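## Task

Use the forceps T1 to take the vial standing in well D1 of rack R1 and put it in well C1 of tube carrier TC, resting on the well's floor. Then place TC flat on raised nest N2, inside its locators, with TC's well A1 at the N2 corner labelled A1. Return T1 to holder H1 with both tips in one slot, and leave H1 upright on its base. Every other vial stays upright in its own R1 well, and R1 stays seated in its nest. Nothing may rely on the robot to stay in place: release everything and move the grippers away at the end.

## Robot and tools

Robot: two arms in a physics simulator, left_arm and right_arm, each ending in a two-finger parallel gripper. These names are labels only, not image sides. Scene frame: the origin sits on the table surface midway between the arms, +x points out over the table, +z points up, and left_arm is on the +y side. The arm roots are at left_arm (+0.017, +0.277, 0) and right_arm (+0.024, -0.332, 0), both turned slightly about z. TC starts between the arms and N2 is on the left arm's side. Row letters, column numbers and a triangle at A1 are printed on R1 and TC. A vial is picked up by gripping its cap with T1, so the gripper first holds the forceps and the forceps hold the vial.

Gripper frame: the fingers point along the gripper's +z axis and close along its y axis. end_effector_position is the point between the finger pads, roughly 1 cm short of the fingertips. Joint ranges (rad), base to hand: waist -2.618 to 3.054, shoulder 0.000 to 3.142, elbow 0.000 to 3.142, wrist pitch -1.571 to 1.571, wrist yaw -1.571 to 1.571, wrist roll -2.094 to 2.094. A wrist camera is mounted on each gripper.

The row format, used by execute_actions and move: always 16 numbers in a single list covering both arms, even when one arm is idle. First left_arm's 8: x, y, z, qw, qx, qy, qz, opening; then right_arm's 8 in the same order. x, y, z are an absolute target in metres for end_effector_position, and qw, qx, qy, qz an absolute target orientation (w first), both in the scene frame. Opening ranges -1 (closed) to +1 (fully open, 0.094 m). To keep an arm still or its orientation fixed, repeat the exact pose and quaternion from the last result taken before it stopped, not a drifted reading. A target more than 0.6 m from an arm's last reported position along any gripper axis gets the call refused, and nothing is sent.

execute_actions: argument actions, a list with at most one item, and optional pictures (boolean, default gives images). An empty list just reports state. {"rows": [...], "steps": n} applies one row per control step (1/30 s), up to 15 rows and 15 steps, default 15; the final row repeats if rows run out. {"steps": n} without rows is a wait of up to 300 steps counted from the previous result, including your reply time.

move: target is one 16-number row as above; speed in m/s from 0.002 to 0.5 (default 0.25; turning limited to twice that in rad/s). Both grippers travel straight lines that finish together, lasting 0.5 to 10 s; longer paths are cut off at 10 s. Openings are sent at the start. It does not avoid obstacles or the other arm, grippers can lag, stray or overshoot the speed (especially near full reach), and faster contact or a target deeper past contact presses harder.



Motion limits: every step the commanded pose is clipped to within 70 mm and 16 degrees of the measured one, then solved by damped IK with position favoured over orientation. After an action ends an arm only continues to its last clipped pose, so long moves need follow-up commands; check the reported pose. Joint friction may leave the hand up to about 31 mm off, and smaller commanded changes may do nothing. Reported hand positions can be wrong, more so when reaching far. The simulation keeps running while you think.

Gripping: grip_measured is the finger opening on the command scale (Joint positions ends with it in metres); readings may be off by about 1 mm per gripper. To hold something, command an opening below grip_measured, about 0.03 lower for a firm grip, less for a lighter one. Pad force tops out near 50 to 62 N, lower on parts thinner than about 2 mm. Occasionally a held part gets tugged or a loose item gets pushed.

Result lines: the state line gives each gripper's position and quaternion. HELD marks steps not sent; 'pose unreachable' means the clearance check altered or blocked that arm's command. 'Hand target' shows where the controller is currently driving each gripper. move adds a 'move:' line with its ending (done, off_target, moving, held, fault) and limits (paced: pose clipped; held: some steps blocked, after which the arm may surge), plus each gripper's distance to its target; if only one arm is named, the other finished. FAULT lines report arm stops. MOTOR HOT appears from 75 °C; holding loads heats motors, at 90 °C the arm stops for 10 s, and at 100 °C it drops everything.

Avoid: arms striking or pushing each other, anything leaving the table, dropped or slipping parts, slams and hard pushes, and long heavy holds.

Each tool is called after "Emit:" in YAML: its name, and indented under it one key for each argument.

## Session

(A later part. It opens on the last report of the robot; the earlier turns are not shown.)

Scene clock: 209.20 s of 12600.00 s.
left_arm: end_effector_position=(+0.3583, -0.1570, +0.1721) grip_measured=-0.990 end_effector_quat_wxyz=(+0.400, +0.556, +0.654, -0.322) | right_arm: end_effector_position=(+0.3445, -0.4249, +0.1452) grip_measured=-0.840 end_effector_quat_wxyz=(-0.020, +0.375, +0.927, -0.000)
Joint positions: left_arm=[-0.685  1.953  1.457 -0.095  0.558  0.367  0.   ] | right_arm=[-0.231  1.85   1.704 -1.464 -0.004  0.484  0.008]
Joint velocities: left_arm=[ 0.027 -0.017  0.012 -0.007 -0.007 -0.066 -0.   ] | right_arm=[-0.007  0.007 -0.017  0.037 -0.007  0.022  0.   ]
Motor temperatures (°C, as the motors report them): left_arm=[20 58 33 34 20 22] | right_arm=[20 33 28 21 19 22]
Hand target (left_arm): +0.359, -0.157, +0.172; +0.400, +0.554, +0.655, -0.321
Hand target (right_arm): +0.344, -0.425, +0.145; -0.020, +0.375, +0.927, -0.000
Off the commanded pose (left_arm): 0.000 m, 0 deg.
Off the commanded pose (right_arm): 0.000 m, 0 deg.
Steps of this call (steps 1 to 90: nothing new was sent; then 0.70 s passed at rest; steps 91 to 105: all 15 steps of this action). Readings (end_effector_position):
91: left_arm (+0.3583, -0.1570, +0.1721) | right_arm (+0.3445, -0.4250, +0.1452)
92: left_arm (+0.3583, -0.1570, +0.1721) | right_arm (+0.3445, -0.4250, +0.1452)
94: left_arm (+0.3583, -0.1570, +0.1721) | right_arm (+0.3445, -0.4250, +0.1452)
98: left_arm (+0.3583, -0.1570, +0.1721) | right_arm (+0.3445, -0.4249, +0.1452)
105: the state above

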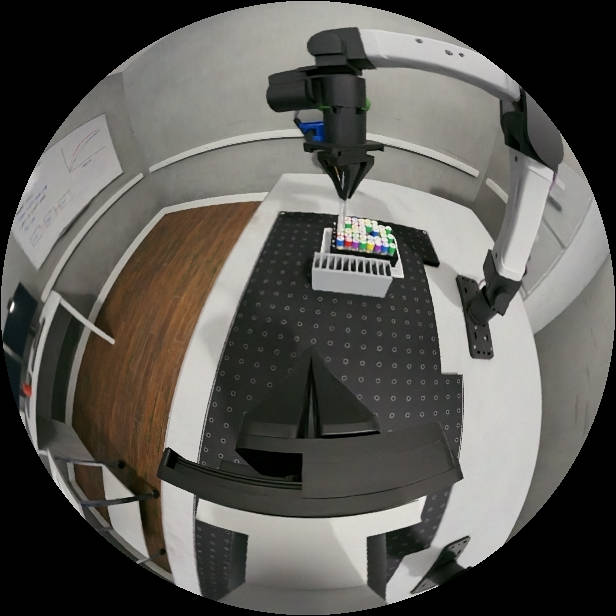

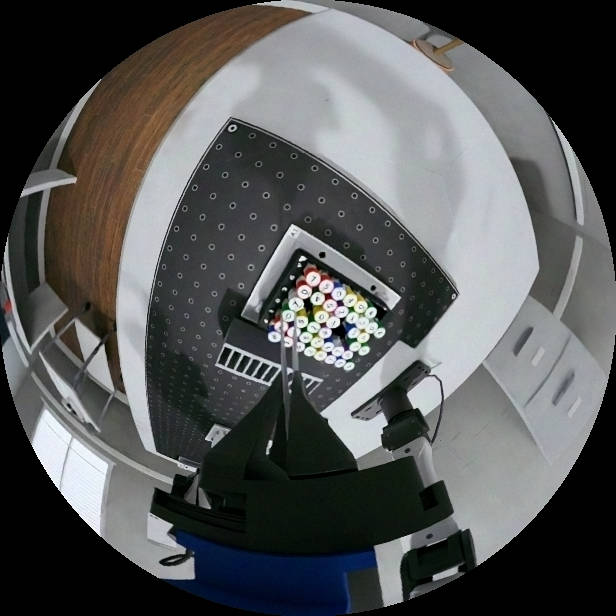

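Emit:
execute_actions:
  actions:
    - {"rows":[[0.3585,-0.157,0.1722,0.4,0.554,0.655,-0.321,-1,0.3464,-0.4255,0.1504,-0.0148,0.375,0.927,0,-0.86],[0.3585,-0.157,0.1722,0.4,0.554,0.655,-0.321,-1,0.346,-0.4254,0.1515,-0.0152,0.375,0.927,0,-0.86],[0.3585,-0.157,0.1722,0.4,0.554,0.655,-0.321,-1,0.3456,-0.4253,0.1526,-0.0156,0.375,0.927,0,-0.86],[0.3585,-0.157,0.1722,0.4,0.554,0.655,-0.321,-1,0.3452,-0.4251,0.1537,-0.016,0.375,0.927,0,-0.86],[0.3585,-0.157,0.1722,0.4,0.554,0.655,-0.321,-1,0.345,-0.4251,0.1548,-0.016,0.375,0.927,0,-0.86],[0.3585,-0.157,0.1722,0.4,0.554,0.655,-0.321,-1,0.3449,-0.425,0.1559,-0.016,0.375,0.927,0,-0.86],[0.3585,-0.157,0.1722,0.4,0.554,0.655,-0.321,-1,0.3448,-0.425,0.157,-0.016,0.375,0.927,0,-0.86],[0.3585,-0.157,0.1722,0.4,0.554,0.655,-0.321,-1,0.3447,-0.425,0.1581,-0.016,0.375,0.927,0,-0.86],[0.3585,-0.157,0.1722,0.4,0.554,0.655,-0.321,-1,0.3446,-0.425,0.1592,-0.016,0.375,0.927,0,-0.86],[0.3585,-0.157,0.1722,0.4,0.554,0.655,-0.321,-1,0.3445,-0.4249,0.1603,-0.016,0.375,0.927,0,-0.86],[0.3585,-0.157,0.1722,0.4,0.554,0.655,-0.321,-1,0.3444,-0.4249,0.1614,-0.016,0.375,0.927,0,-0.86],[0.3585,-0.157,0.1722,0.4,0.554,0.655,-0.321,-1,0.3443,-0.4249,0.1625,-0.016,0.375,0.927,0,-0.86],[0.3585,-0.157,0.1722,0.4,0.554,0.655,-0.321,-1,0.3442,-0.4248,0.1636,-0.016,0.375,0.927,0,-0.86],[0.3585,-0.157,0.1722,0.4,0.554,0.655,-0.321,-1,0.3442,-0.4248,0.1647,-0.015,0.375,0.927,0,-0.86],[0.3585,-0.157,0.1722,0.4,0.554,0.655,-0.321,-1,0.3444,-0.4249,0.1658,-0.014,0.375,0.927,0,-0.86]],"steps":15}
  pictures: false

Emit:
wait:
  seconds: 0.3

Emit:
zoom_image:
  camera: "cam_left_wrist"
  region: [300,155,400,255]

Scene clock: 216.07 s of 12600.00 s.
left_arm: end_effector_position=(+0.3583, -0.1570, +0.1721) grip_measured=-0.990 end_effector_quat_wxyz=(+0.400, +0.556, +0.654, -0.322) | right_arm: end_effector_position=(+0.3443, -0.4246, +0.1570) grip_measured=-0.848 end_effector_quat_wxyz=(-0.018, +0.375, +0.927, +0.001)
Joint positions: left_arm=[-0.685  1.953  1.457 -0.095  0.558  0.367  0.   ] | right_arm=[-0.231  1.85   1.751 -1.507 -0.005  0.484  0.007]
Joint velocities: left_arm=[-0.002  0.027  0.007 -0.037  0.037 -0.022 -0.001] | right_arm=[ 0.002 -0.007  0.115 -0.183 -0.037  0.022  0.001]
Motor temperatures (°C, as the motors report them): left_arm=[20 58 34 34 20 22] | right_arm=[20 33 29 21 19 22]
Hand target (left_arm): +0.359, -0.157, +0.172; +0.400, +0.554, +0.655, -0.321
Hand target (right_arm): +0.344, -0.425, +0.166; -0.014, +0.375, +0.927, +0.000
Off the commanded pose (left_arm): 0.000 m, 0 deg.
Off the commanded pose (right_arm): 0.009 m, 0 deg.
Steps of this call (steps 1 to 90: nothing new was sent; then 3.37 s passed at rest; steps 91 to 105: all 15 steps of this action). Readings (end_effector_position):
91: left_arm (+0.3583, -0.1570, +0.1721) | right_arm (+0.3445, -0.4249, +0.1452)
92: left_arm (+0.3583, -0.1570, +0.1721) | right_arm (+0.3444, -0.4249, +0.1452)
94: left_arm (+0.3583, -0.1570, +0.1721) | right_arm (+0.3441, -0.4246, +0.1452)
98: left_arm (+0.3583, -0.1570, +0.1721) | right_arm (+0.3443, -0.4246, +0.1482)
105: the state above

Scene clock: 216.37 s of 12600.00 s.
left_arm: end_effector_position=(+0.3583, -0.1570, +0.1721) grip_measured=-0.990 end_effector_quat_wxyz=(+0.400, +0.556, +0.654, -0.322) | right_arm: end_effector_position=(+0.3437, -0.4244, +0.1587) grip_measured=-0.848 end_effector_quat_wxyz=(-0.018, +0.375, +0.927, +0.000)
Joint positions: left_arm=[-0.685  1.953  1.457 -0.095  0.558  0.367  0.   ] | right_arm=[-0.231  1.85   1.758 -1.515 -0.005  0.484  0.007]
Joint velocities: left_arm=[-0.007  0.007 -0.012  0.022  0.051 -0.037 -0.001] | right_arm=[-0.007  0.007  0.002  0.037 -0.007  0.022  0.   ]
Motor temperatures (°C, as the motors report them): left_arm=[20 58 34 34 20 22] | right_arm=[20 33 29 21 19 22]
Hand target (left_arm): +0.359, -0.157, +0.172; +0.400, +0.554, +0.655, -0.321
Hand target (right_arm): +0.344, -0.425, +0.166; -0.014, +0.375, +0.927, +0.000
Off the commanded pose (left_arm): 0.000 m, 0 deg.
Off the commanded pose (right_arm): 0.007 m, 1 deg.
Steps of this call (steps 1 to 9: nothing new was sent). Readings (end_effector_position):
1: left_arm (+0.3583, -0.1570, +0.1721) | right_arm (+0.3443, -0.4246, +0.1579)
2: left_arm (+0.3583, -0.1570, +0.1721) | right_arm (+0.3441, -0.4246, +0.1583)
4: left_arm (+0.3583, -0.1570, +0.1721) | right_arm (+0.3439, -0.4245, +0.1587)
8: left_arm (+0.3583, -0.1570, +0.1721) | right_arm (+0.3437, -0.4244, +0.1587)
9: the state above

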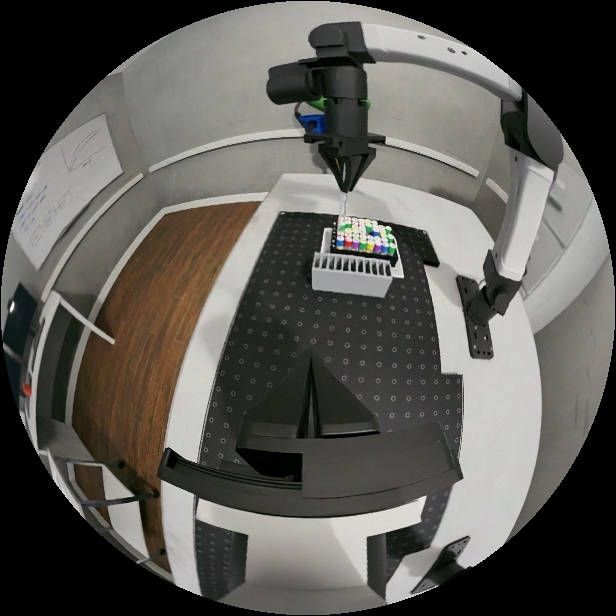

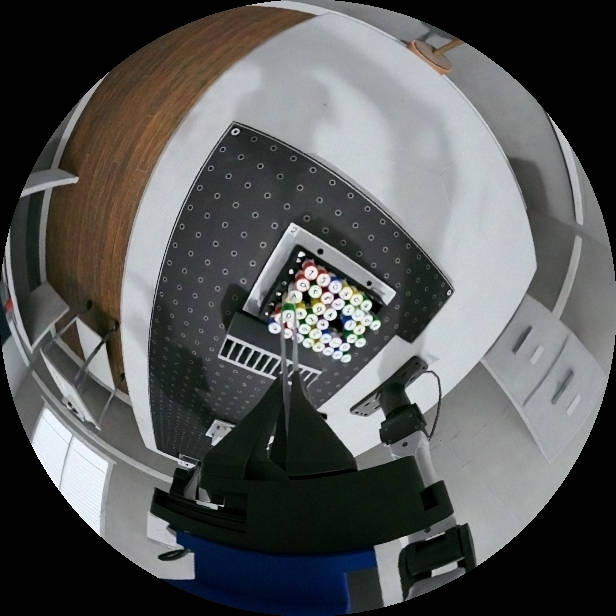

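Region (300, 155, 400, 255) of cam_left_wrist's 616x616 image, scaled by 5.040, with more detail than that image has.

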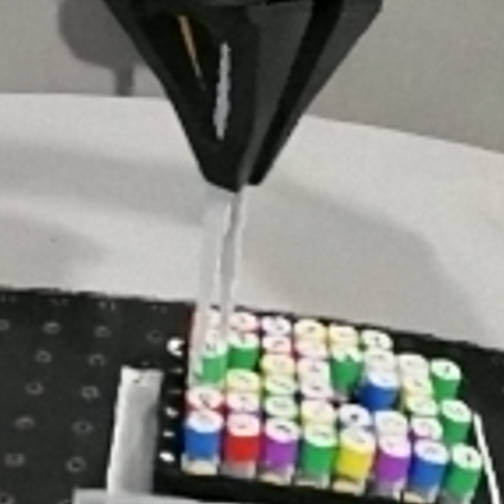

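Emit:
execute_actions:
  actions:
    - {"rows":[[0.3585,-0.157,0.1722,0.4,0.554,0.655,-0.321,-1,0.3444,-0.4249,0.167,-0.015,0.375,0.927,0,-0.865],[0.3585,-0.157,0.1722,0.4,0.554,0.655,-0.321,-1,0.3443,-0.4249,0.168,-0.015,0.375,0.927,0,-0.865],[0.3585,-0.157,0.1722,0.4,0.554,0.655,-0.321,-1,0.3442,-0.4248,0.169,-0.015,0.375,0.927,0,-0.865],[0.3585,-0.157,0.1722,0.4,0.554,0.655,-0.321,-1,0.3441,-0.4248,0.17,-0.015,0.375,0.927,0,-0.865],[0.3585,-0.157,0.1722,0.4,0.554,0.655,-0.321,-1,0.344,-0.4248,0.171,-0.015,0.375,0.927,0,-0.865],[0.3585,-0.157,0.1722,0.4,0.554,0.655,-0.321,-1,0.344,-0.4248,0.172,-0.015,0.375,0.927,0,-0.865],[0.3585,-0.157,0.1722,0.4,0.554,0.655,-0.321,-1,0.344,-0.4248,0.173,-0.015,0.375,0.927,0,-0.865],[0.3585,-0.157,0.1722,0.4,0.554,0.655,-0.321,-1,0.344,-0.4248,0.174,-0.015,0.375,0.927,0,-0.865],[0.3585,-0.157,0.1722,0.4,0.554,0.655,-0.321,-1,0.344,-0.4248,0.175,-0.015,0.375,0.927,0,-0.865],[0.3585,-0.157,0.1722,0.4,0.554,0.655,-0.321,-1,0.344,-0.4248,0.176,-0.014,0.375,0.927,0,-0.865],[0.3585,-0.157,0.1722,0.4,0.554,0.655,-0.321,-1,0.344,-0.4248,0.177,-0.014,0.375,0.927,0,-0.865],[0.3585,-0.157,0.1722,0.4,0.554,0.655,-0.321,-1,0.3443,-0.4248,0.178,-0.013,0.375,0.927,0,-0.865],[0.3585,-0.157,0.1722,0.4,0.554,0.655,-0.321,-1,0.3448,-0.425,0.179,-0.012,0.375,0.927,0,-0.865],[0.3585,-0.157,0.1722,0.4,0.554,0.655,-0.321,-1,0.3454,-0.4252,0.18,-0.01,0.375,0.927,0,-0.865],[0.3585,-0.157,0.1722,0.4,0.554,0.655,-0.321,-1,0.346,-0.4254,0.181,-0.008,0.375,0.927,0,-0.865]],"steps":15}

Emit:
zoom_image:
  camera: "cam_left_wrist"
  region: [300,155,400,255]

Scene clock: 223.53 s of 12600.00 s.
left_arm: end_effector_position=(+0.3583, -0.1570, +0.1721) grip_measured=-0.990 end_effector_quat_wxyz=(+0.400, +0.556, +0.654, -0.322) | right_arm: end_effector_position=(+0.3439, -0.4244, +0.1677) grip_measured=-0.852 end_effector_quat_wxyz=(-0.015, +0.375, +0.927, +0.001)
Joint positions: left_arm=[-0.685  1.953  1.457 -0.095  0.558  0.367  0.   ] | right_arm=[-0.231  1.85   1.794 -1.545 -0.005  0.484  0.007]
Joint velocities: left_arm=[-0.017 -0.007 -0.017 -0.051  0.022  0.066 -0.001] | right_arm=[-0.027  0.007  0.081 -0.066  0.066  0.037  0.   ]
Motor temperatures (°C, as the motors report them): left_arm=[20 59 34 34 20 22] | right_arm=[20 33 29 20 19 22]
Hand target (left_arm): +0.359, -0.157, +0.172; +0.400, +0.554, +0.655, -0.321
Hand target (right_arm): +0.346, -0.425, +0.181; +0.003, +0.375, +0.927, +0.001
Off the commanded pose (left_arm): 0.000 m, 0 deg.
Off the commanded pose (right_arm): 0.014 m, 1 deg.
joint sent to its limit (right arm) — the command would take joint 4 (wrist pitch) past its lower limit, so that joint was sent only as far as its limit.
Steps of this call (steps 1 to 90: nothing new was sent; then 3.67 s passed at rest; steps 91 to 105: all 15 steps of this action). Readings (end_effector_position):
91: left_arm (+0.3583, -0.1570, +0.1721) | right_arm (+0.3435, -0.4244, +0.1587)
92: left_arm (+0.3583, -0.1570, +0.1721) | right_arm (+0.3434, -0.4243, +0.1593)
94: left_arm (+0.3583, -0.1570, +0.1721) | right_arm (+0.3436, -0.4244, +0.1615)
98: left_arm (+0.3583, -0.1570, +0.1721) | right_arm (+0.3438, -0.4244, +0.1655)
105: the state above

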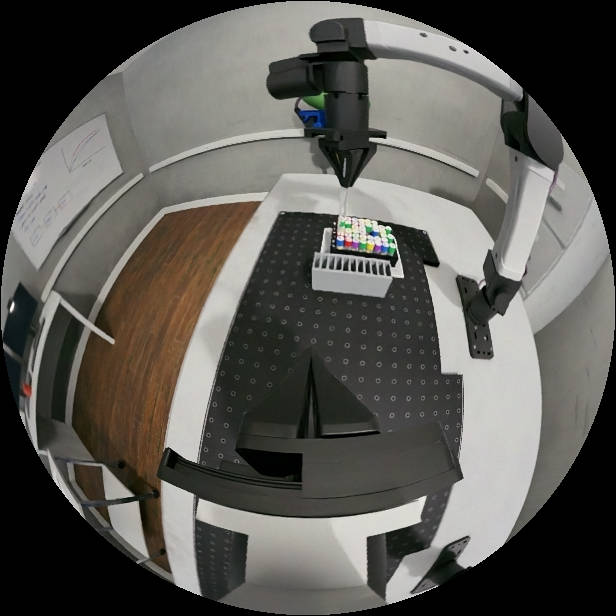

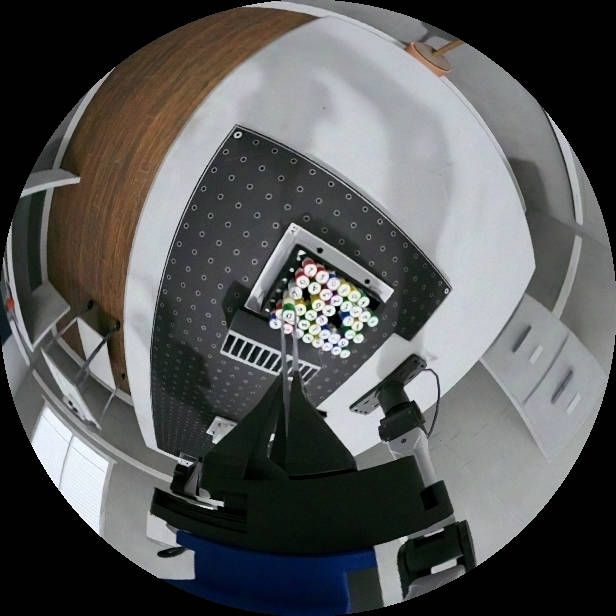

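Region (300, 155, 400, 255) of cam_left_wrist's 616x616 image, scaled by 5.040, with more detail than that image has.

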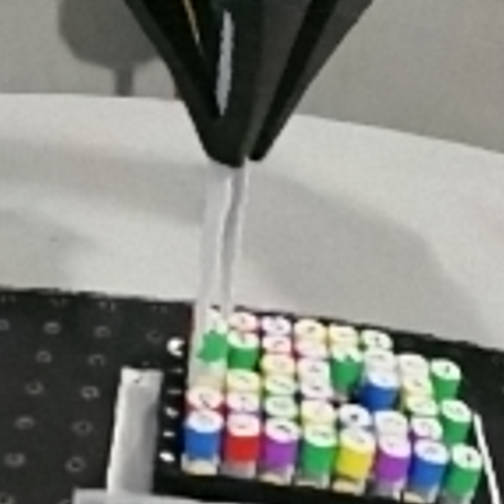

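Emit:
move:
  target: [0.3585,-0.157,0.1722,0.4,0.554,0.655,-0.321,-1,0.342,-0.424,0.21,0.015,0.375,0.927,0.002,-0.865]
  speed: 0.02

Emit:
zoom_image:
  camera: "cam_left_wrist"
  region: [290,135,410,255]

Scene clock: 227.63 s of 12600.00 s.
left_arm: end_effector_position=(+0.3583, -0.1570, +0.1721) grip_measured=-0.990 end_effector_quat_wxyz=(+0.400, +0.556, +0.654, -0.322) | right_arm: end_effector_position=(+0.3406, -0.4235, +0.1965) grip_measured=-0.852 end_effector_quat_wxyz=(+0.029, +0.374, +0.927, +0.005)
Joint positions: left_arm=[-0.685  1.953  1.457 -0.095  0.558  0.367  0.   ] | right_arm=[-0.231  1.775  1.815 -1.553 -0.005  0.484  0.007]
Joint velocities: left_arm=[-0.007 -0.017 -0.007  0.022  0.051  0.037 -0.   ] | right_arm=[ 0.007  0.002 -0.017  0.051  0.007 -0.007 -0.   ]
Motor temperatures (°C, as the motors report them): left_arm=[20 59 34 34 20 22] | right_arm=[20 34 30 20 19 22]
Hand target (left_arm): +0.359, -0.157, +0.172; +0.400, +0.554, +0.655, -0.321
Hand target (right_arm): +0.342, -0.424, +0.210; +0.050, +0.374, +0.926, +0.006
Off the commanded pose (left_arm): 0.000 m, 0 deg.
Off the commanded pose (right_arm): 0.014 m, 2 deg.
joint sent to its limit (right arm) — the command would take joint 4 (wrist pitch) past its lower limit, so that joint was sent only as far as its limit.
move: off_target (right_arm)

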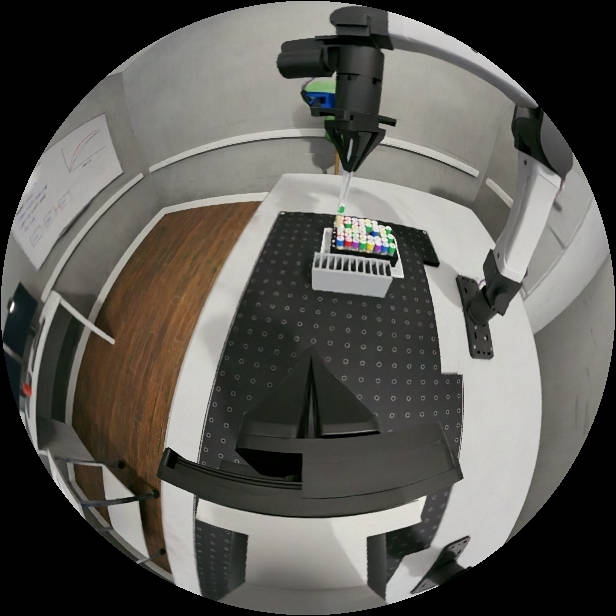

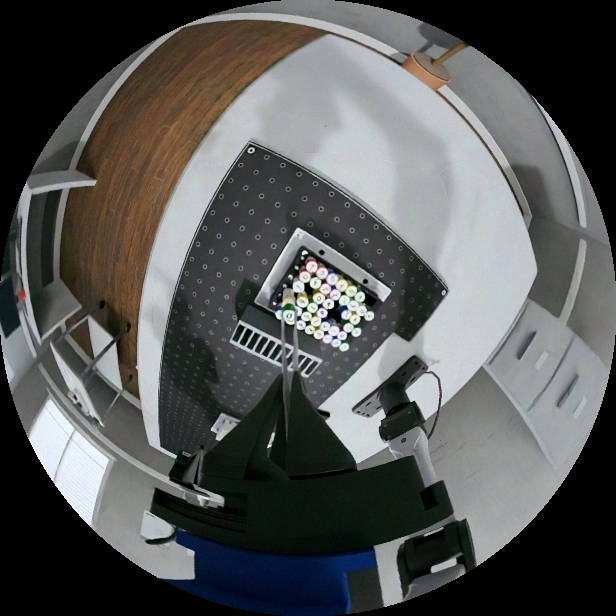

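Region (290, 135, 410, 255) of cam_left_wrist's 616x616 image, scaled by 4.200, with more detail than that image has.

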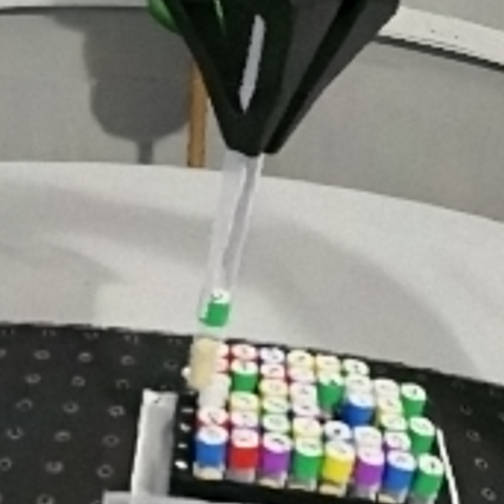

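Emit:
move:
  target: [0.34,0.19,0.15,0.383,0.557,0.663,-0.321,-1,0.342,-0.02,0.205,0.03,-0.15,0.988,0,-0.865]
  speed: 0.12

Emit:
zoom_image:
  camera: "cam_left_wrist"
  region: [240,130,420,310]

Emit:
zoom_image:
  camera: "cam_right_wrist"
  region: [220,250,370,400]

Scene clock: 240.30 s of 12600.00 s.
left_arm: end_effector_position=(+0.3294, +0.1840, +0.1475) grip_measured=-0.990 end_effector_quat_wxyz=(+0.378, +0.567, +0.659, -0.316) | right_arm: end_effector_position=(+0.3300, -0.0198, +0.2011) grip_measured=-0.852 end_effector_quat_wxyz=(+0.083, -0.143, +0.985, +0.055)
Joint positions: left_arm=[ 0.232  1.692  1.188 -1.093  1.031  1.615  0.   ] | right_arm=[ 0.853  2.125  2.31  -1.557  0.013  0.509  0.007]
Joint velocities: left_arm=[-0.022  0.007 -0.007 -0.081  0.051 -0.037  0.001] | right_arm=[ 0.007 -0.022 -0.002  0.007 -0.051 -0.007  0.   ]
Motor temperatures (°C, as the motors report them): left_arm=[20 58 34 34 20 22] | right_arm=[20 34 31 21 19 22]
Hand target (left_arm): +0.332, +0.187, +0.146; +0.374, +0.563, +0.663, -0.321
Hand target (right_arm): +0.333, -0.016, +0.204; +0.091, -0.151, +0.983, +0.056
Off the commanded pose (left_arm): 0.012 m, 1 deg.
Off the commanded pose (right_arm): 0.013 m, 9 deg.
joint sent to its limit (right arm) — the command would take joint 4 (wrist pitch) past its lower limit, so that joint was sent only as far as its limit.
After step 90, 4.63 s passed at rest.
move: off_target (left_arm, right_arm)

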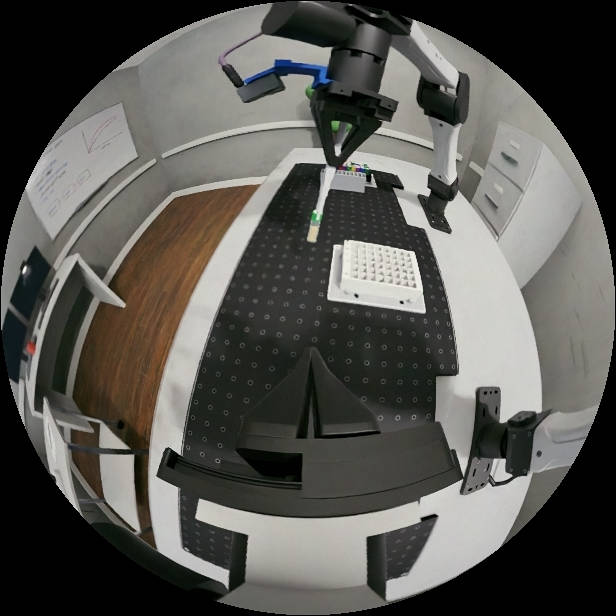

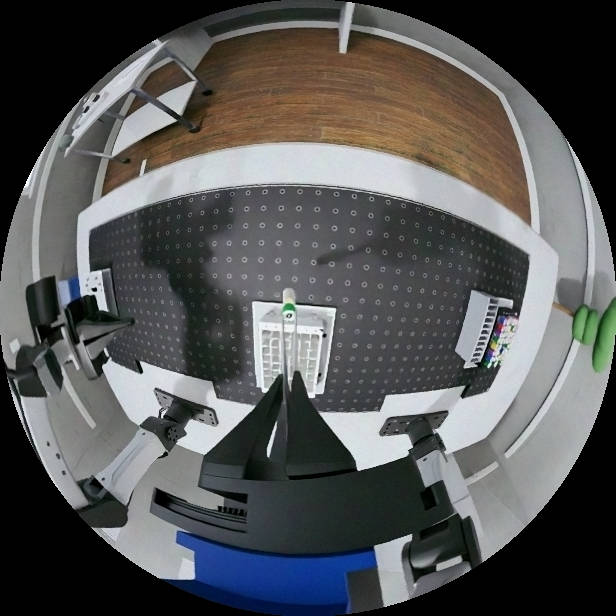

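Region (240, 130, 420, 310) of cam_left_wrist's 616x616 image, scaled by 2.800, with more detail than that image has.

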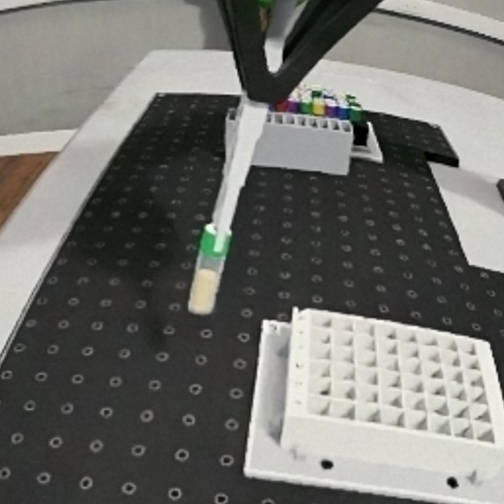

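Region (220, 250, 370, 400) of cam_right_wrist's 616x616 image, scaled by 3.360, with more detail than that image has.

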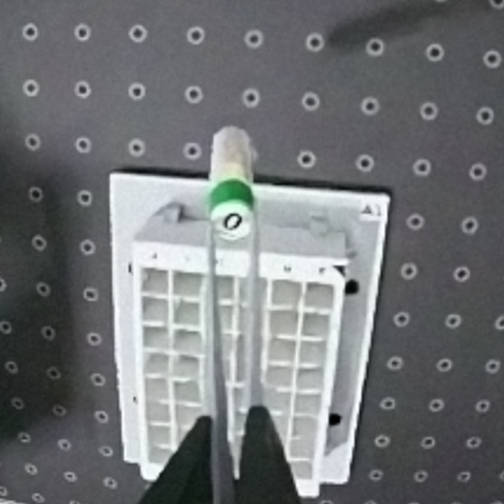

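Emit:
move:
  target: [0.3294,0.184,0.1475,0.378,0.567,0.659,-0.316,-1,0.29,-0.025,0.18,-0.017,-0.15,0.988,-0.01,-0.865]
  speed: 0.04

Emit:
zoom_image:
  camera: "cam_left_wrist"
  region: [290,170,420,300]

Emit:
zoom_image:
  camera: "cam_right_wrist"
  region: [230,260,350,380]

Scene clock: 246.17 s of 12600.00 s.
left_arm: end_effector_position=(+0.3288, +0.1839, +0.1475) grip_measured=-0.990 end_effector_quat_wxyz=(+0.378, +0.568, +0.659, -0.317) | right_arm: end_effector_position=(+0.2966, -0.0247, +0.1741) grip_measured=-0.852 end_effector_quat_wxyz=(+0.031, -0.151, +0.988, +0.026)
Joint positions: left_arm=[ 0.232  1.692  1.188 -1.096  1.031  1.619  0.   ] | right_arm=[ 0.897  2.088  2.154 -1.557  0.     0.542  0.007]
Joint velocities: left_arm=[-0.002  0.017  0.007 -0.007  0.007 -0.007  0.001] | right_arm=[-0.002 -0.022 -0.002 -0.066  0.022 -0.007  0.   ]
Motor temperatures (°C, as the motors report them): left_arm=[20 55 34 32 20 22] | right_arm=[20 35 31 21 19 22]
Hand target (left_arm): +0.329, +0.184, +0.148; +0.378, +0.567, +0.659, -0.316
Hand target (right_arm): +0.290, -0.026, +0.179; +0.031, -0.149, +0.988, +0.030
Off the commanded pose (left_arm): 0.001 m, 0 deg.
Off the commanded pose (right_arm): 0.009 m, 7 deg.
joint sent to its limit (right arm) — the command would take joint 4 (wrist pitch) past its lower limit, so that joint was sent only as far as its limit.
move: off_target (right_arm)

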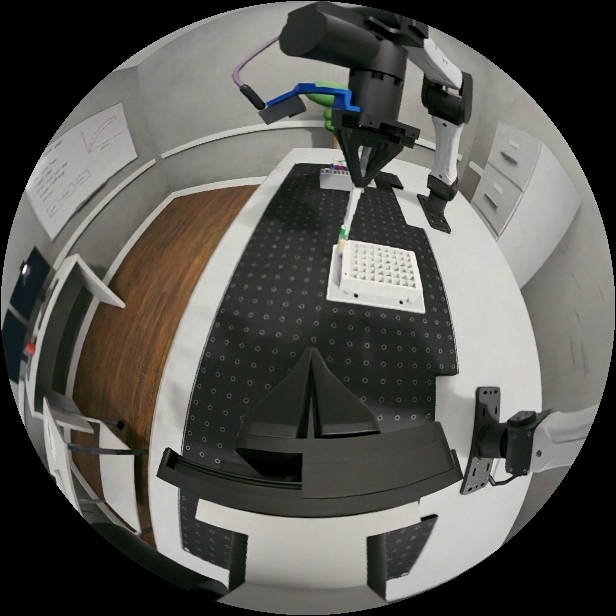

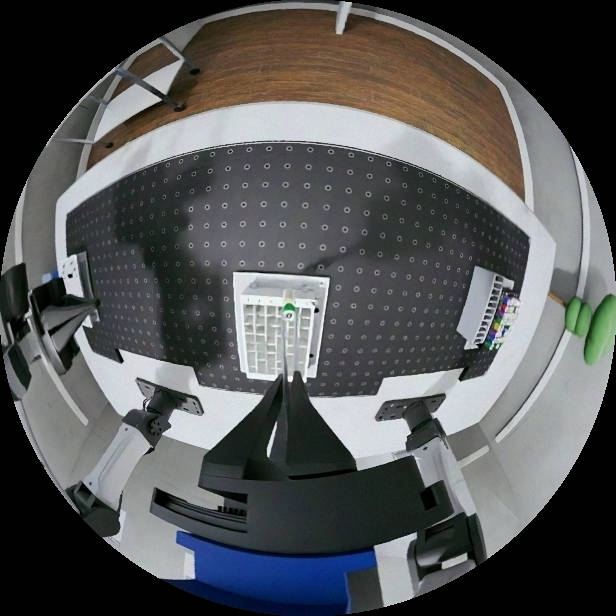

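Region (290, 170, 420, 300) of cam_left_wrist's 616x616 image, scaled by 3.877, with more detail than that image has.

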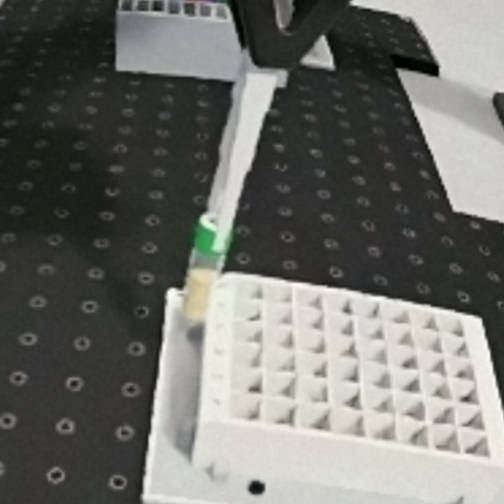

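Region (230, 260, 350, 380) of cam_right_wrist's 616x616 image, scaled by 4.200, with more detail than that image has.

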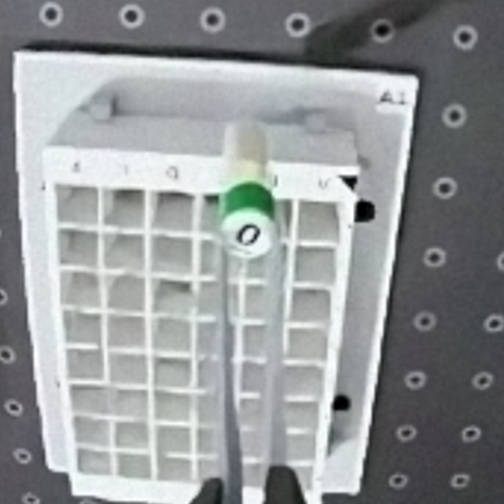

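Emit:
move:
  target: [0.3294,0.184,0.1475,0.378,0.567,0.659,-0.316,-1,0.30,-0.02,0.192,0.045,-0.15,0.987,0.04,-0.865]
  speed: 0.03

Emit:
move:
  target: [0.3294,0.184,0.1475,0.378,0.567,0.659,-0.316,-1,0.27,-0.019,0.186,0.02,-0.15,0.988,0.02,-0.865]
  speed: 0.03

Emit:
zoom_image:
  camera: "cam_left_wrist"
  region: [310,190,420,300]

Emit:
zoom_image:
  camera: "cam_right_wrist"
  region: [230,260,350,380]

Scene clock: 250.37 s of 12600.00 s.
left_arm: end_effector_position=(+0.3288, +0.1839, +0.1475) grip_measured=-0.990 end_effector_quat_wxyz=(+0.378, +0.568, +0.659, -0.317) | right_arm: end_effector_position=(+0.2984, -0.0226, +0.1786) grip_measured=-0.852 end_effector_quat_wxyz=(+0.038, -0.150, +0.987, +0.031)
Joint positions: left_arm=[ 0.232  1.692  1.188 -1.096  1.031  1.619  0.   ] | right_arm=[ 0.897  2.088  2.171 -1.557 -0.     0.542  0.007]
Joint velocities: left_arm=[-0.007  0.002 -0.022  0.007 -0.022 -0.066 -0.001] | right_arm=[-0.002 -0.002  0.002 -0.095  0.022  0.022  0.   ]
Motor temperatures (°C, as the motors report them): left_arm=[20 54 34 31 20 22] | right_arm=[20 37 30 21 19 22]
Hand target (left_arm): +0.329, +0.184, +0.148; +0.378, +0.567, +0.659, -0.316
Hand target (right_arm): +0.300, -0.020, +0.192; +0.052, -0.150, +0.986, +0.046
Off the commanded pose (left_arm): 0.001 m, 0 deg.
Off the commanded pose (right_arm): 0.014 m, 1 deg.
joint sent to its limit (right arm) — the command would take joint 4 (wrist pitch) past its lower limit, so that joint was sent only as far as its limit.
After step 90, 0.27 s passed at rest.
move: off_target (right_arm)

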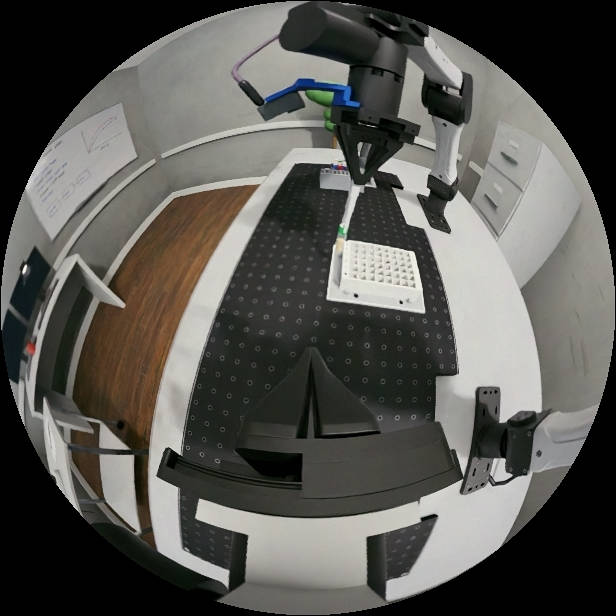

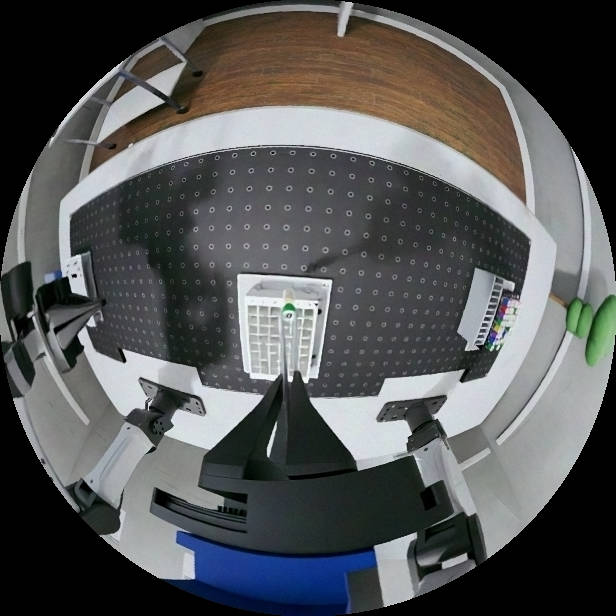

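Scene clock: 251.60 s of 12600.00 s.
left_arm: end_effector_position=(+0.3288, +0.1839, +0.1475) grip_measured=-0.990 end_effector_quat_wxyz=(+0.378, +0.568, +0.659, -0.317) | right_arm: end_effector_position=(+0.2755, -0.0173, +0.1813) grip_measured=-0.852 end_effector_quat_wxyz=(+0.033, -0.153, +0.987, +0.030)
Joint positions: left_arm=[ 0.232  1.692  1.188 -1.096  1.031  1.619  0.   ] | right_arm=[ 0.948  2.048  2.123 -1.557 -0.     0.588  0.007]
Joint velocities: left_arm=[-0.007 -0.007  0.007  0.007  0.051  0.022  0.   ] | right_arm=[-0.002 -0.007  0.007 -0.051  0.007  0.066 -0.   ]
Motor temperatures (°C, as the motors report them): left_arm=[20 53 34 31 20 22] | right_arm=[20 37 30 21 19 22]
Hand target (left_arm): +0.329, +0.184, +0.148; +0.378, +0.567, +0.659, -0.316
Hand target (right_arm): +0.270, -0.019, +0.186; +0.033, -0.150, +0.988, +0.032
Off the commanded pose (left_arm): 0.001 m, 0 deg.
Off the commanded pose (right_arm): 0.007 m, 2 deg.
joint sent to its limit (right arm) — the command would take joint 4 (wrist pitch) past its lower limit, so that joint was sent only as far as its limit.
move: done

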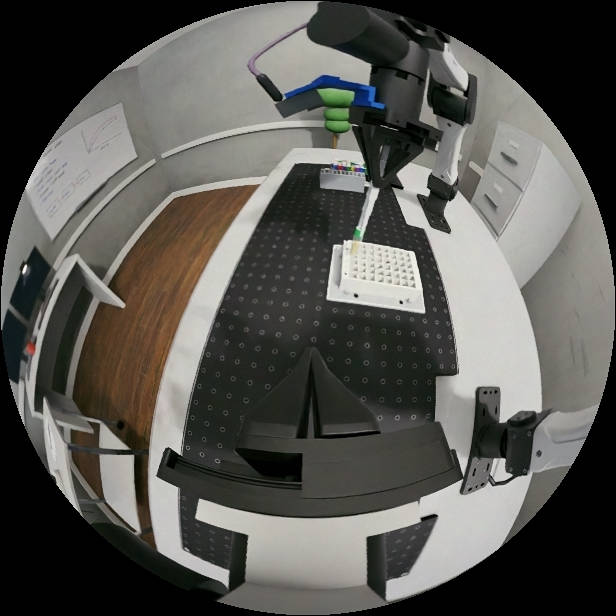

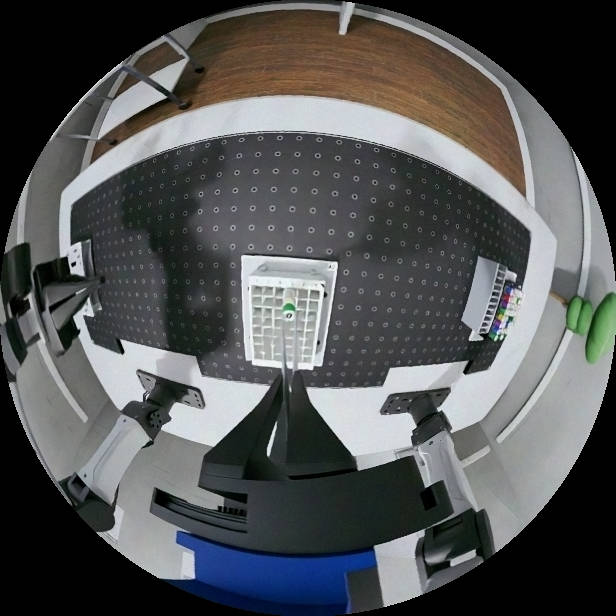

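Region (310, 190, 420, 300) of cam_left_wrist's 616x616 image, scaled by 4.582, with more detail than that image has.

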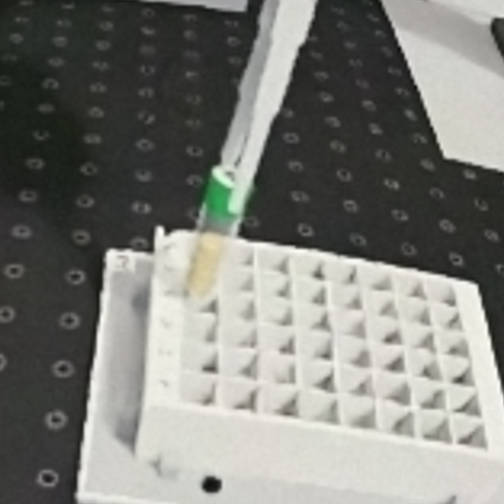

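Region (230, 260, 350, 380) of cam_right_wrist's 616x616 image, scaled by 4.200, with more detail than that image has.

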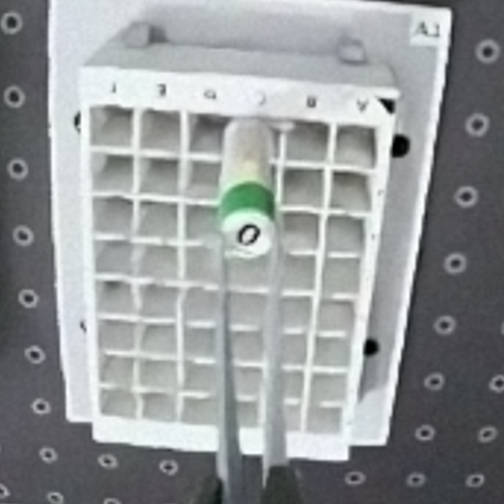

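Emit:
move:
  target: [0.3294,0.184,0.1475,0.378,0.567,0.659,-0.316,-1,0.2792,-0.0203,0.1813,0.033,-0.147,0.988,0.030,-0.865]
  speed: 0.005

Emit:
zoom_image:
  camera: "cam_right_wrist"
  region: [230,260,350,380]

Scene clock: 257.70 s of 12600.00 s.
left_arm: end_effector_position=(+0.3288, +0.1839, +0.1475) grip_measured=-0.990 end_effector_quat_wxyz=(+0.378, +0.568, +0.659, -0.317) | right_arm: end_effector_position=(+0.2755, -0.0173, +0.1812) grip_measured=-0.852 end_effector_quat_wxyz=(+0.033, -0.152, +0.987, +0.030)
Joint positions: left_arm=[ 0.232  1.692  1.188 -1.096  1.031  1.619  0.   ] | right_arm=[ 0.948  2.048  2.122 -1.557 -0.     0.59   0.007]
Joint velocities: left_arm=[-0.007 -0.022  0.012 -0.066  0.022  0.051  0.001] | right_arm=[-0.002 -0.002 -0.012  0.022 -0.022  0.051  0.   ]
Motor temperatures (°C, as the motors report them): left_arm=[20 52 33 30 20 22] | right_arm=[20 38 30 21 19 22]
Hand target (left_arm): +0.329, +0.184, +0.148; +0.378, +0.567, +0.659, -0.316
Hand target (right_arm): +0.279, -0.020, +0.181; +0.033, -0.147, +0.988, +0.030
Off the commanded pose (left_arm): 0.001 m, 0 deg.
Off the commanded pose (right_arm): 0.005 m, 1 deg.
After step 90, 1.93 s passed at rest.
move: done

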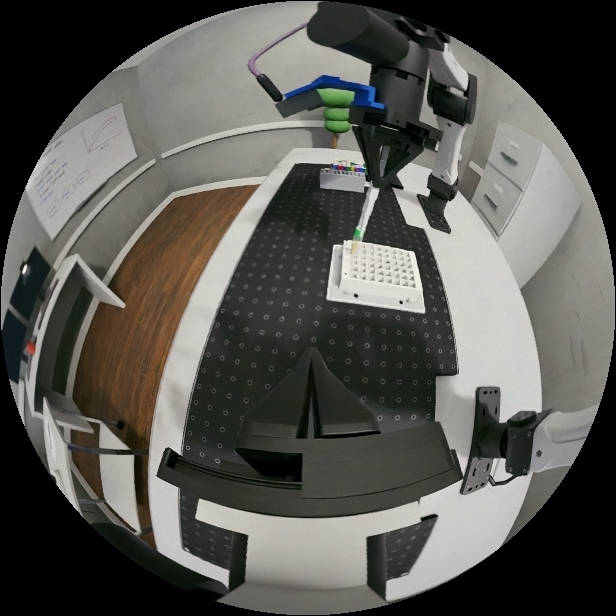

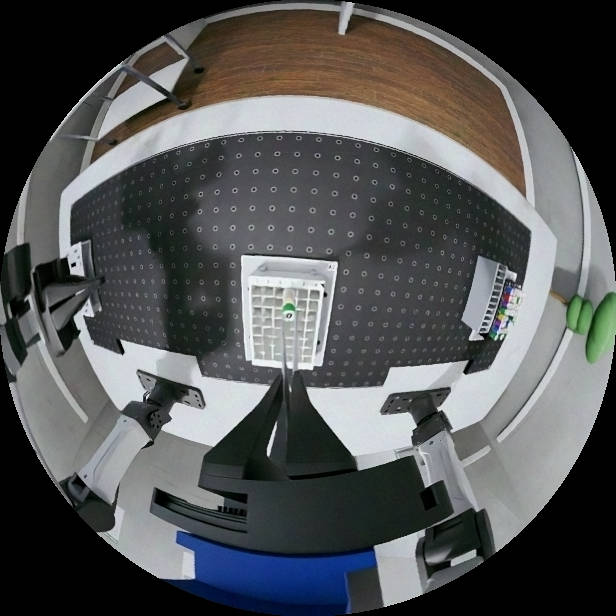

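Region (230, 260, 350, 380) of cam_right_wrist's 616x616 image, scaled by 4.200, with more detail than that image has.

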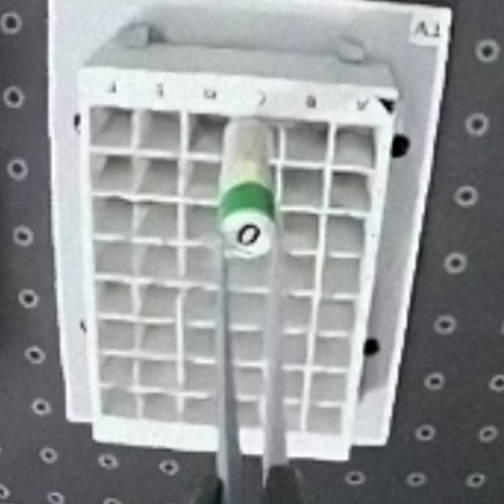

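Emit:
move:
  target: [0.3294,0.184,0.1475,0.378,0.567,0.659,-0.316,-1,0.2755,-0.0173,0.1812,0.0305,-0.068,0.9967,0.033,-0.865]
  speed: 0.03

Emit:
zoom_image:
  camera: "cam_right_wrist"
  region: [230,260,350,380]

Emit:
zoom_image:
  camera: "cam_left_wrist"
  region: [320,210,400,290]

Scene clock: 264.13 s of 12600.00 s.
left_arm: end_effector_position=(+0.3288, +0.1839, +0.1475) grip_measured=-0.990 end_effector_quat_wxyz=(+0.378, +0.568, +0.659, -0.317) | right_arm: end_effector_position=(+0.2755, -0.0173, +0.1812) grip_measured=-0.852 end_effector_quat_wxyz=(+0.030, -0.075, +0.996, +0.032)
Joint positions: left_arm=[ 0.232  1.692  1.188 -1.096  1.031  1.619  0.   ] | right_arm=[ 0.948  2.048  2.122 -1.557 -0.     0.746  0.007]
Joint velocities: left_arm=[ 0.002 -0.002 -0.007 -0.007 -0.022  0.051 -0.   ] | right_arm=[ 0.027  0.012 -0.007 -0.022 -0.022 -0.007  0.   ]
Motor temperatures (°C, as the motors report them): left_arm=[20 50 33 29 20 22] | right_arm=[20 38 30 21 19 22]
Hand target (left_arm): +0.329, +0.184, +0.148; +0.378, +0.567, +0.659, -0.316
Hand target (right_arm): +0.276, -0.017, +0.181; +0.030, -0.068, +0.997, +0.033
Off the commanded pose (left_arm): 0.001 m, 0 deg.
Off the commanded pose (right_arm): 0.000 m, 1 deg.
After step 90, 0.40 s passed at rest.
move: done

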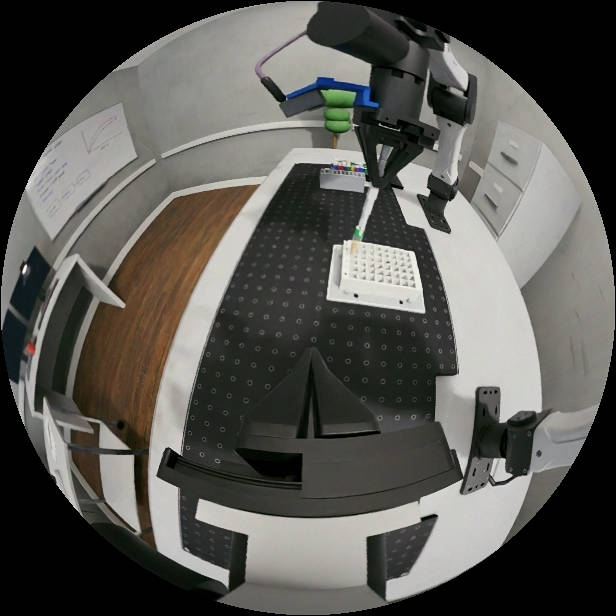

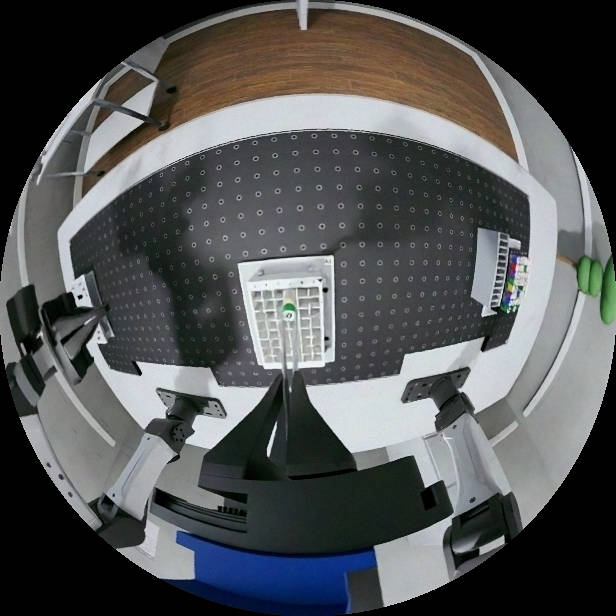

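Region (230, 260, 350, 380) of cam_right_wrist's 616x616 image, scaled by 4.200, with more detail than that image has.

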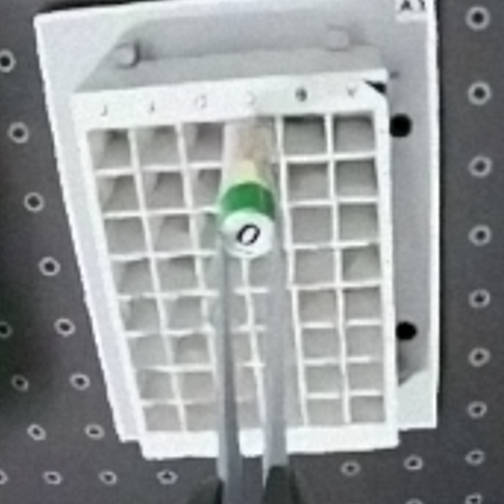

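Region (320, 210, 400, 290) of cam_left_wrist's 616x616 image, scaled by 6.300, with more detail than that image has.

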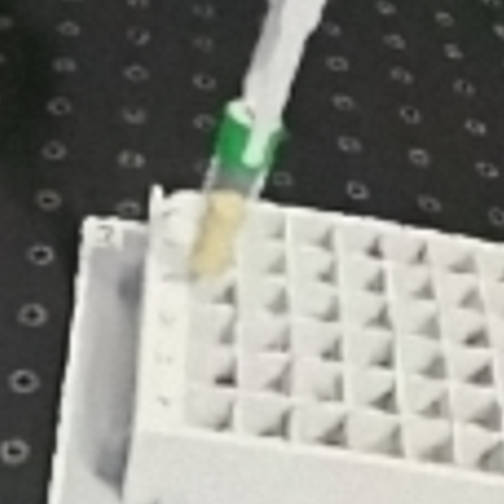

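Emit:
execute_actions:
  actions: []

Scene clock: 272.00 s of 12600.00 s.
left_arm: end_effector_position=(+0.3288, +0.1839, +0.1475) grip_measured=-0.990 end_effector_quat_wxyz=(+0.378, +0.568, +0.659, -0.317) | right_arm: end_effector_position=(+0.2755, -0.0173, +0.1812) grip_measured=-0.852 end_effector_quat_wxyz=(+0.030, -0.073, +0.996, +0.033)
Joint positions: left_arm=[ 0.232  1.692  1.188 -1.096  1.031  1.619  0.   ] | right_arm=[ 0.948  2.048  2.122 -1.557 -0.     0.748  0.007]
Joint velocities: left_arm=[-0.007  0.002 -0.017  0.007 -0.066  0.051  0.001] | right_arm=[ 0.017 -0.017  0.002  0.051  0.007  0.007 -0.   ]
Motor temperatures (°C, as the motors report them): left_arm=[20 49 33 29 20 22] | right_arm=[20 39 30 21 19 22]
Hand target (left_arm): +0.329, +0.184, +0.148; +0.378, +0.567, +0.659, -0.316
Hand target (right_arm): +0.276, -0.017, +0.181; +0.030, -0.068, +0.997, +0.033
Off the commanded pose (left_arm): 0.001 m, 0 deg.
Off the commanded pose (right_arm): 0.000 m, 1 deg.
Steps of this call (steps 1 to 90: nothing new was sent; then 4.87 s passed at rest). Readings (end_effector_position):
1: left_arm (+0.3288, +0.1839, +0.1475) | right_arm (+0.2755, -0.0173, +0.1812)
2: left_arm (+0.3288, +0.1839, +0.1475) | right_arm (+0.2755, -0.0173, +0.1812)
4: left_arm (+0.3288, +0.1839, +0.1475) | right_arm (+0.2755, -0.0173, +0.1812)
8: left_arm (+0.3288, +0.1839, +0.1475) | right_arm (+0.2755, -0.0173, +0.1812)
90: the state above

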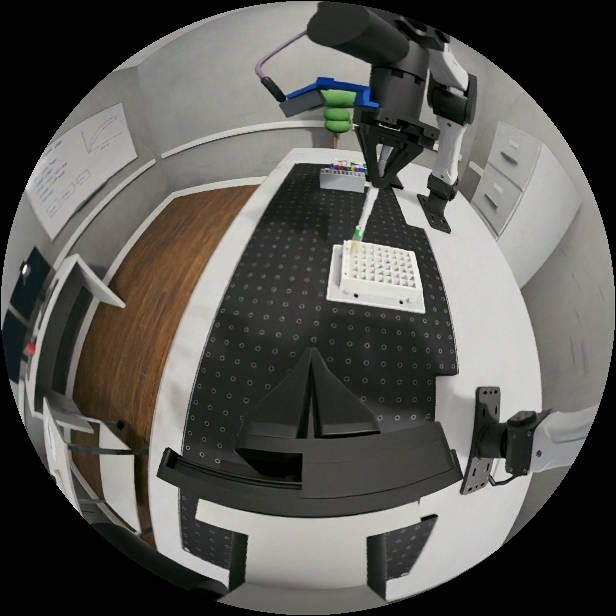

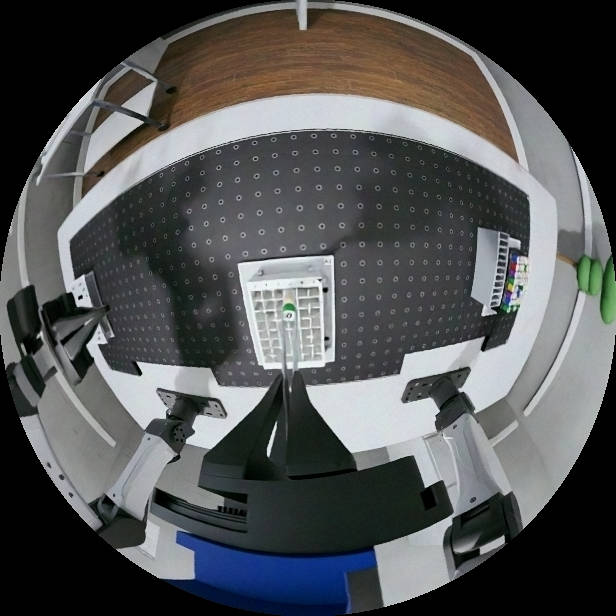

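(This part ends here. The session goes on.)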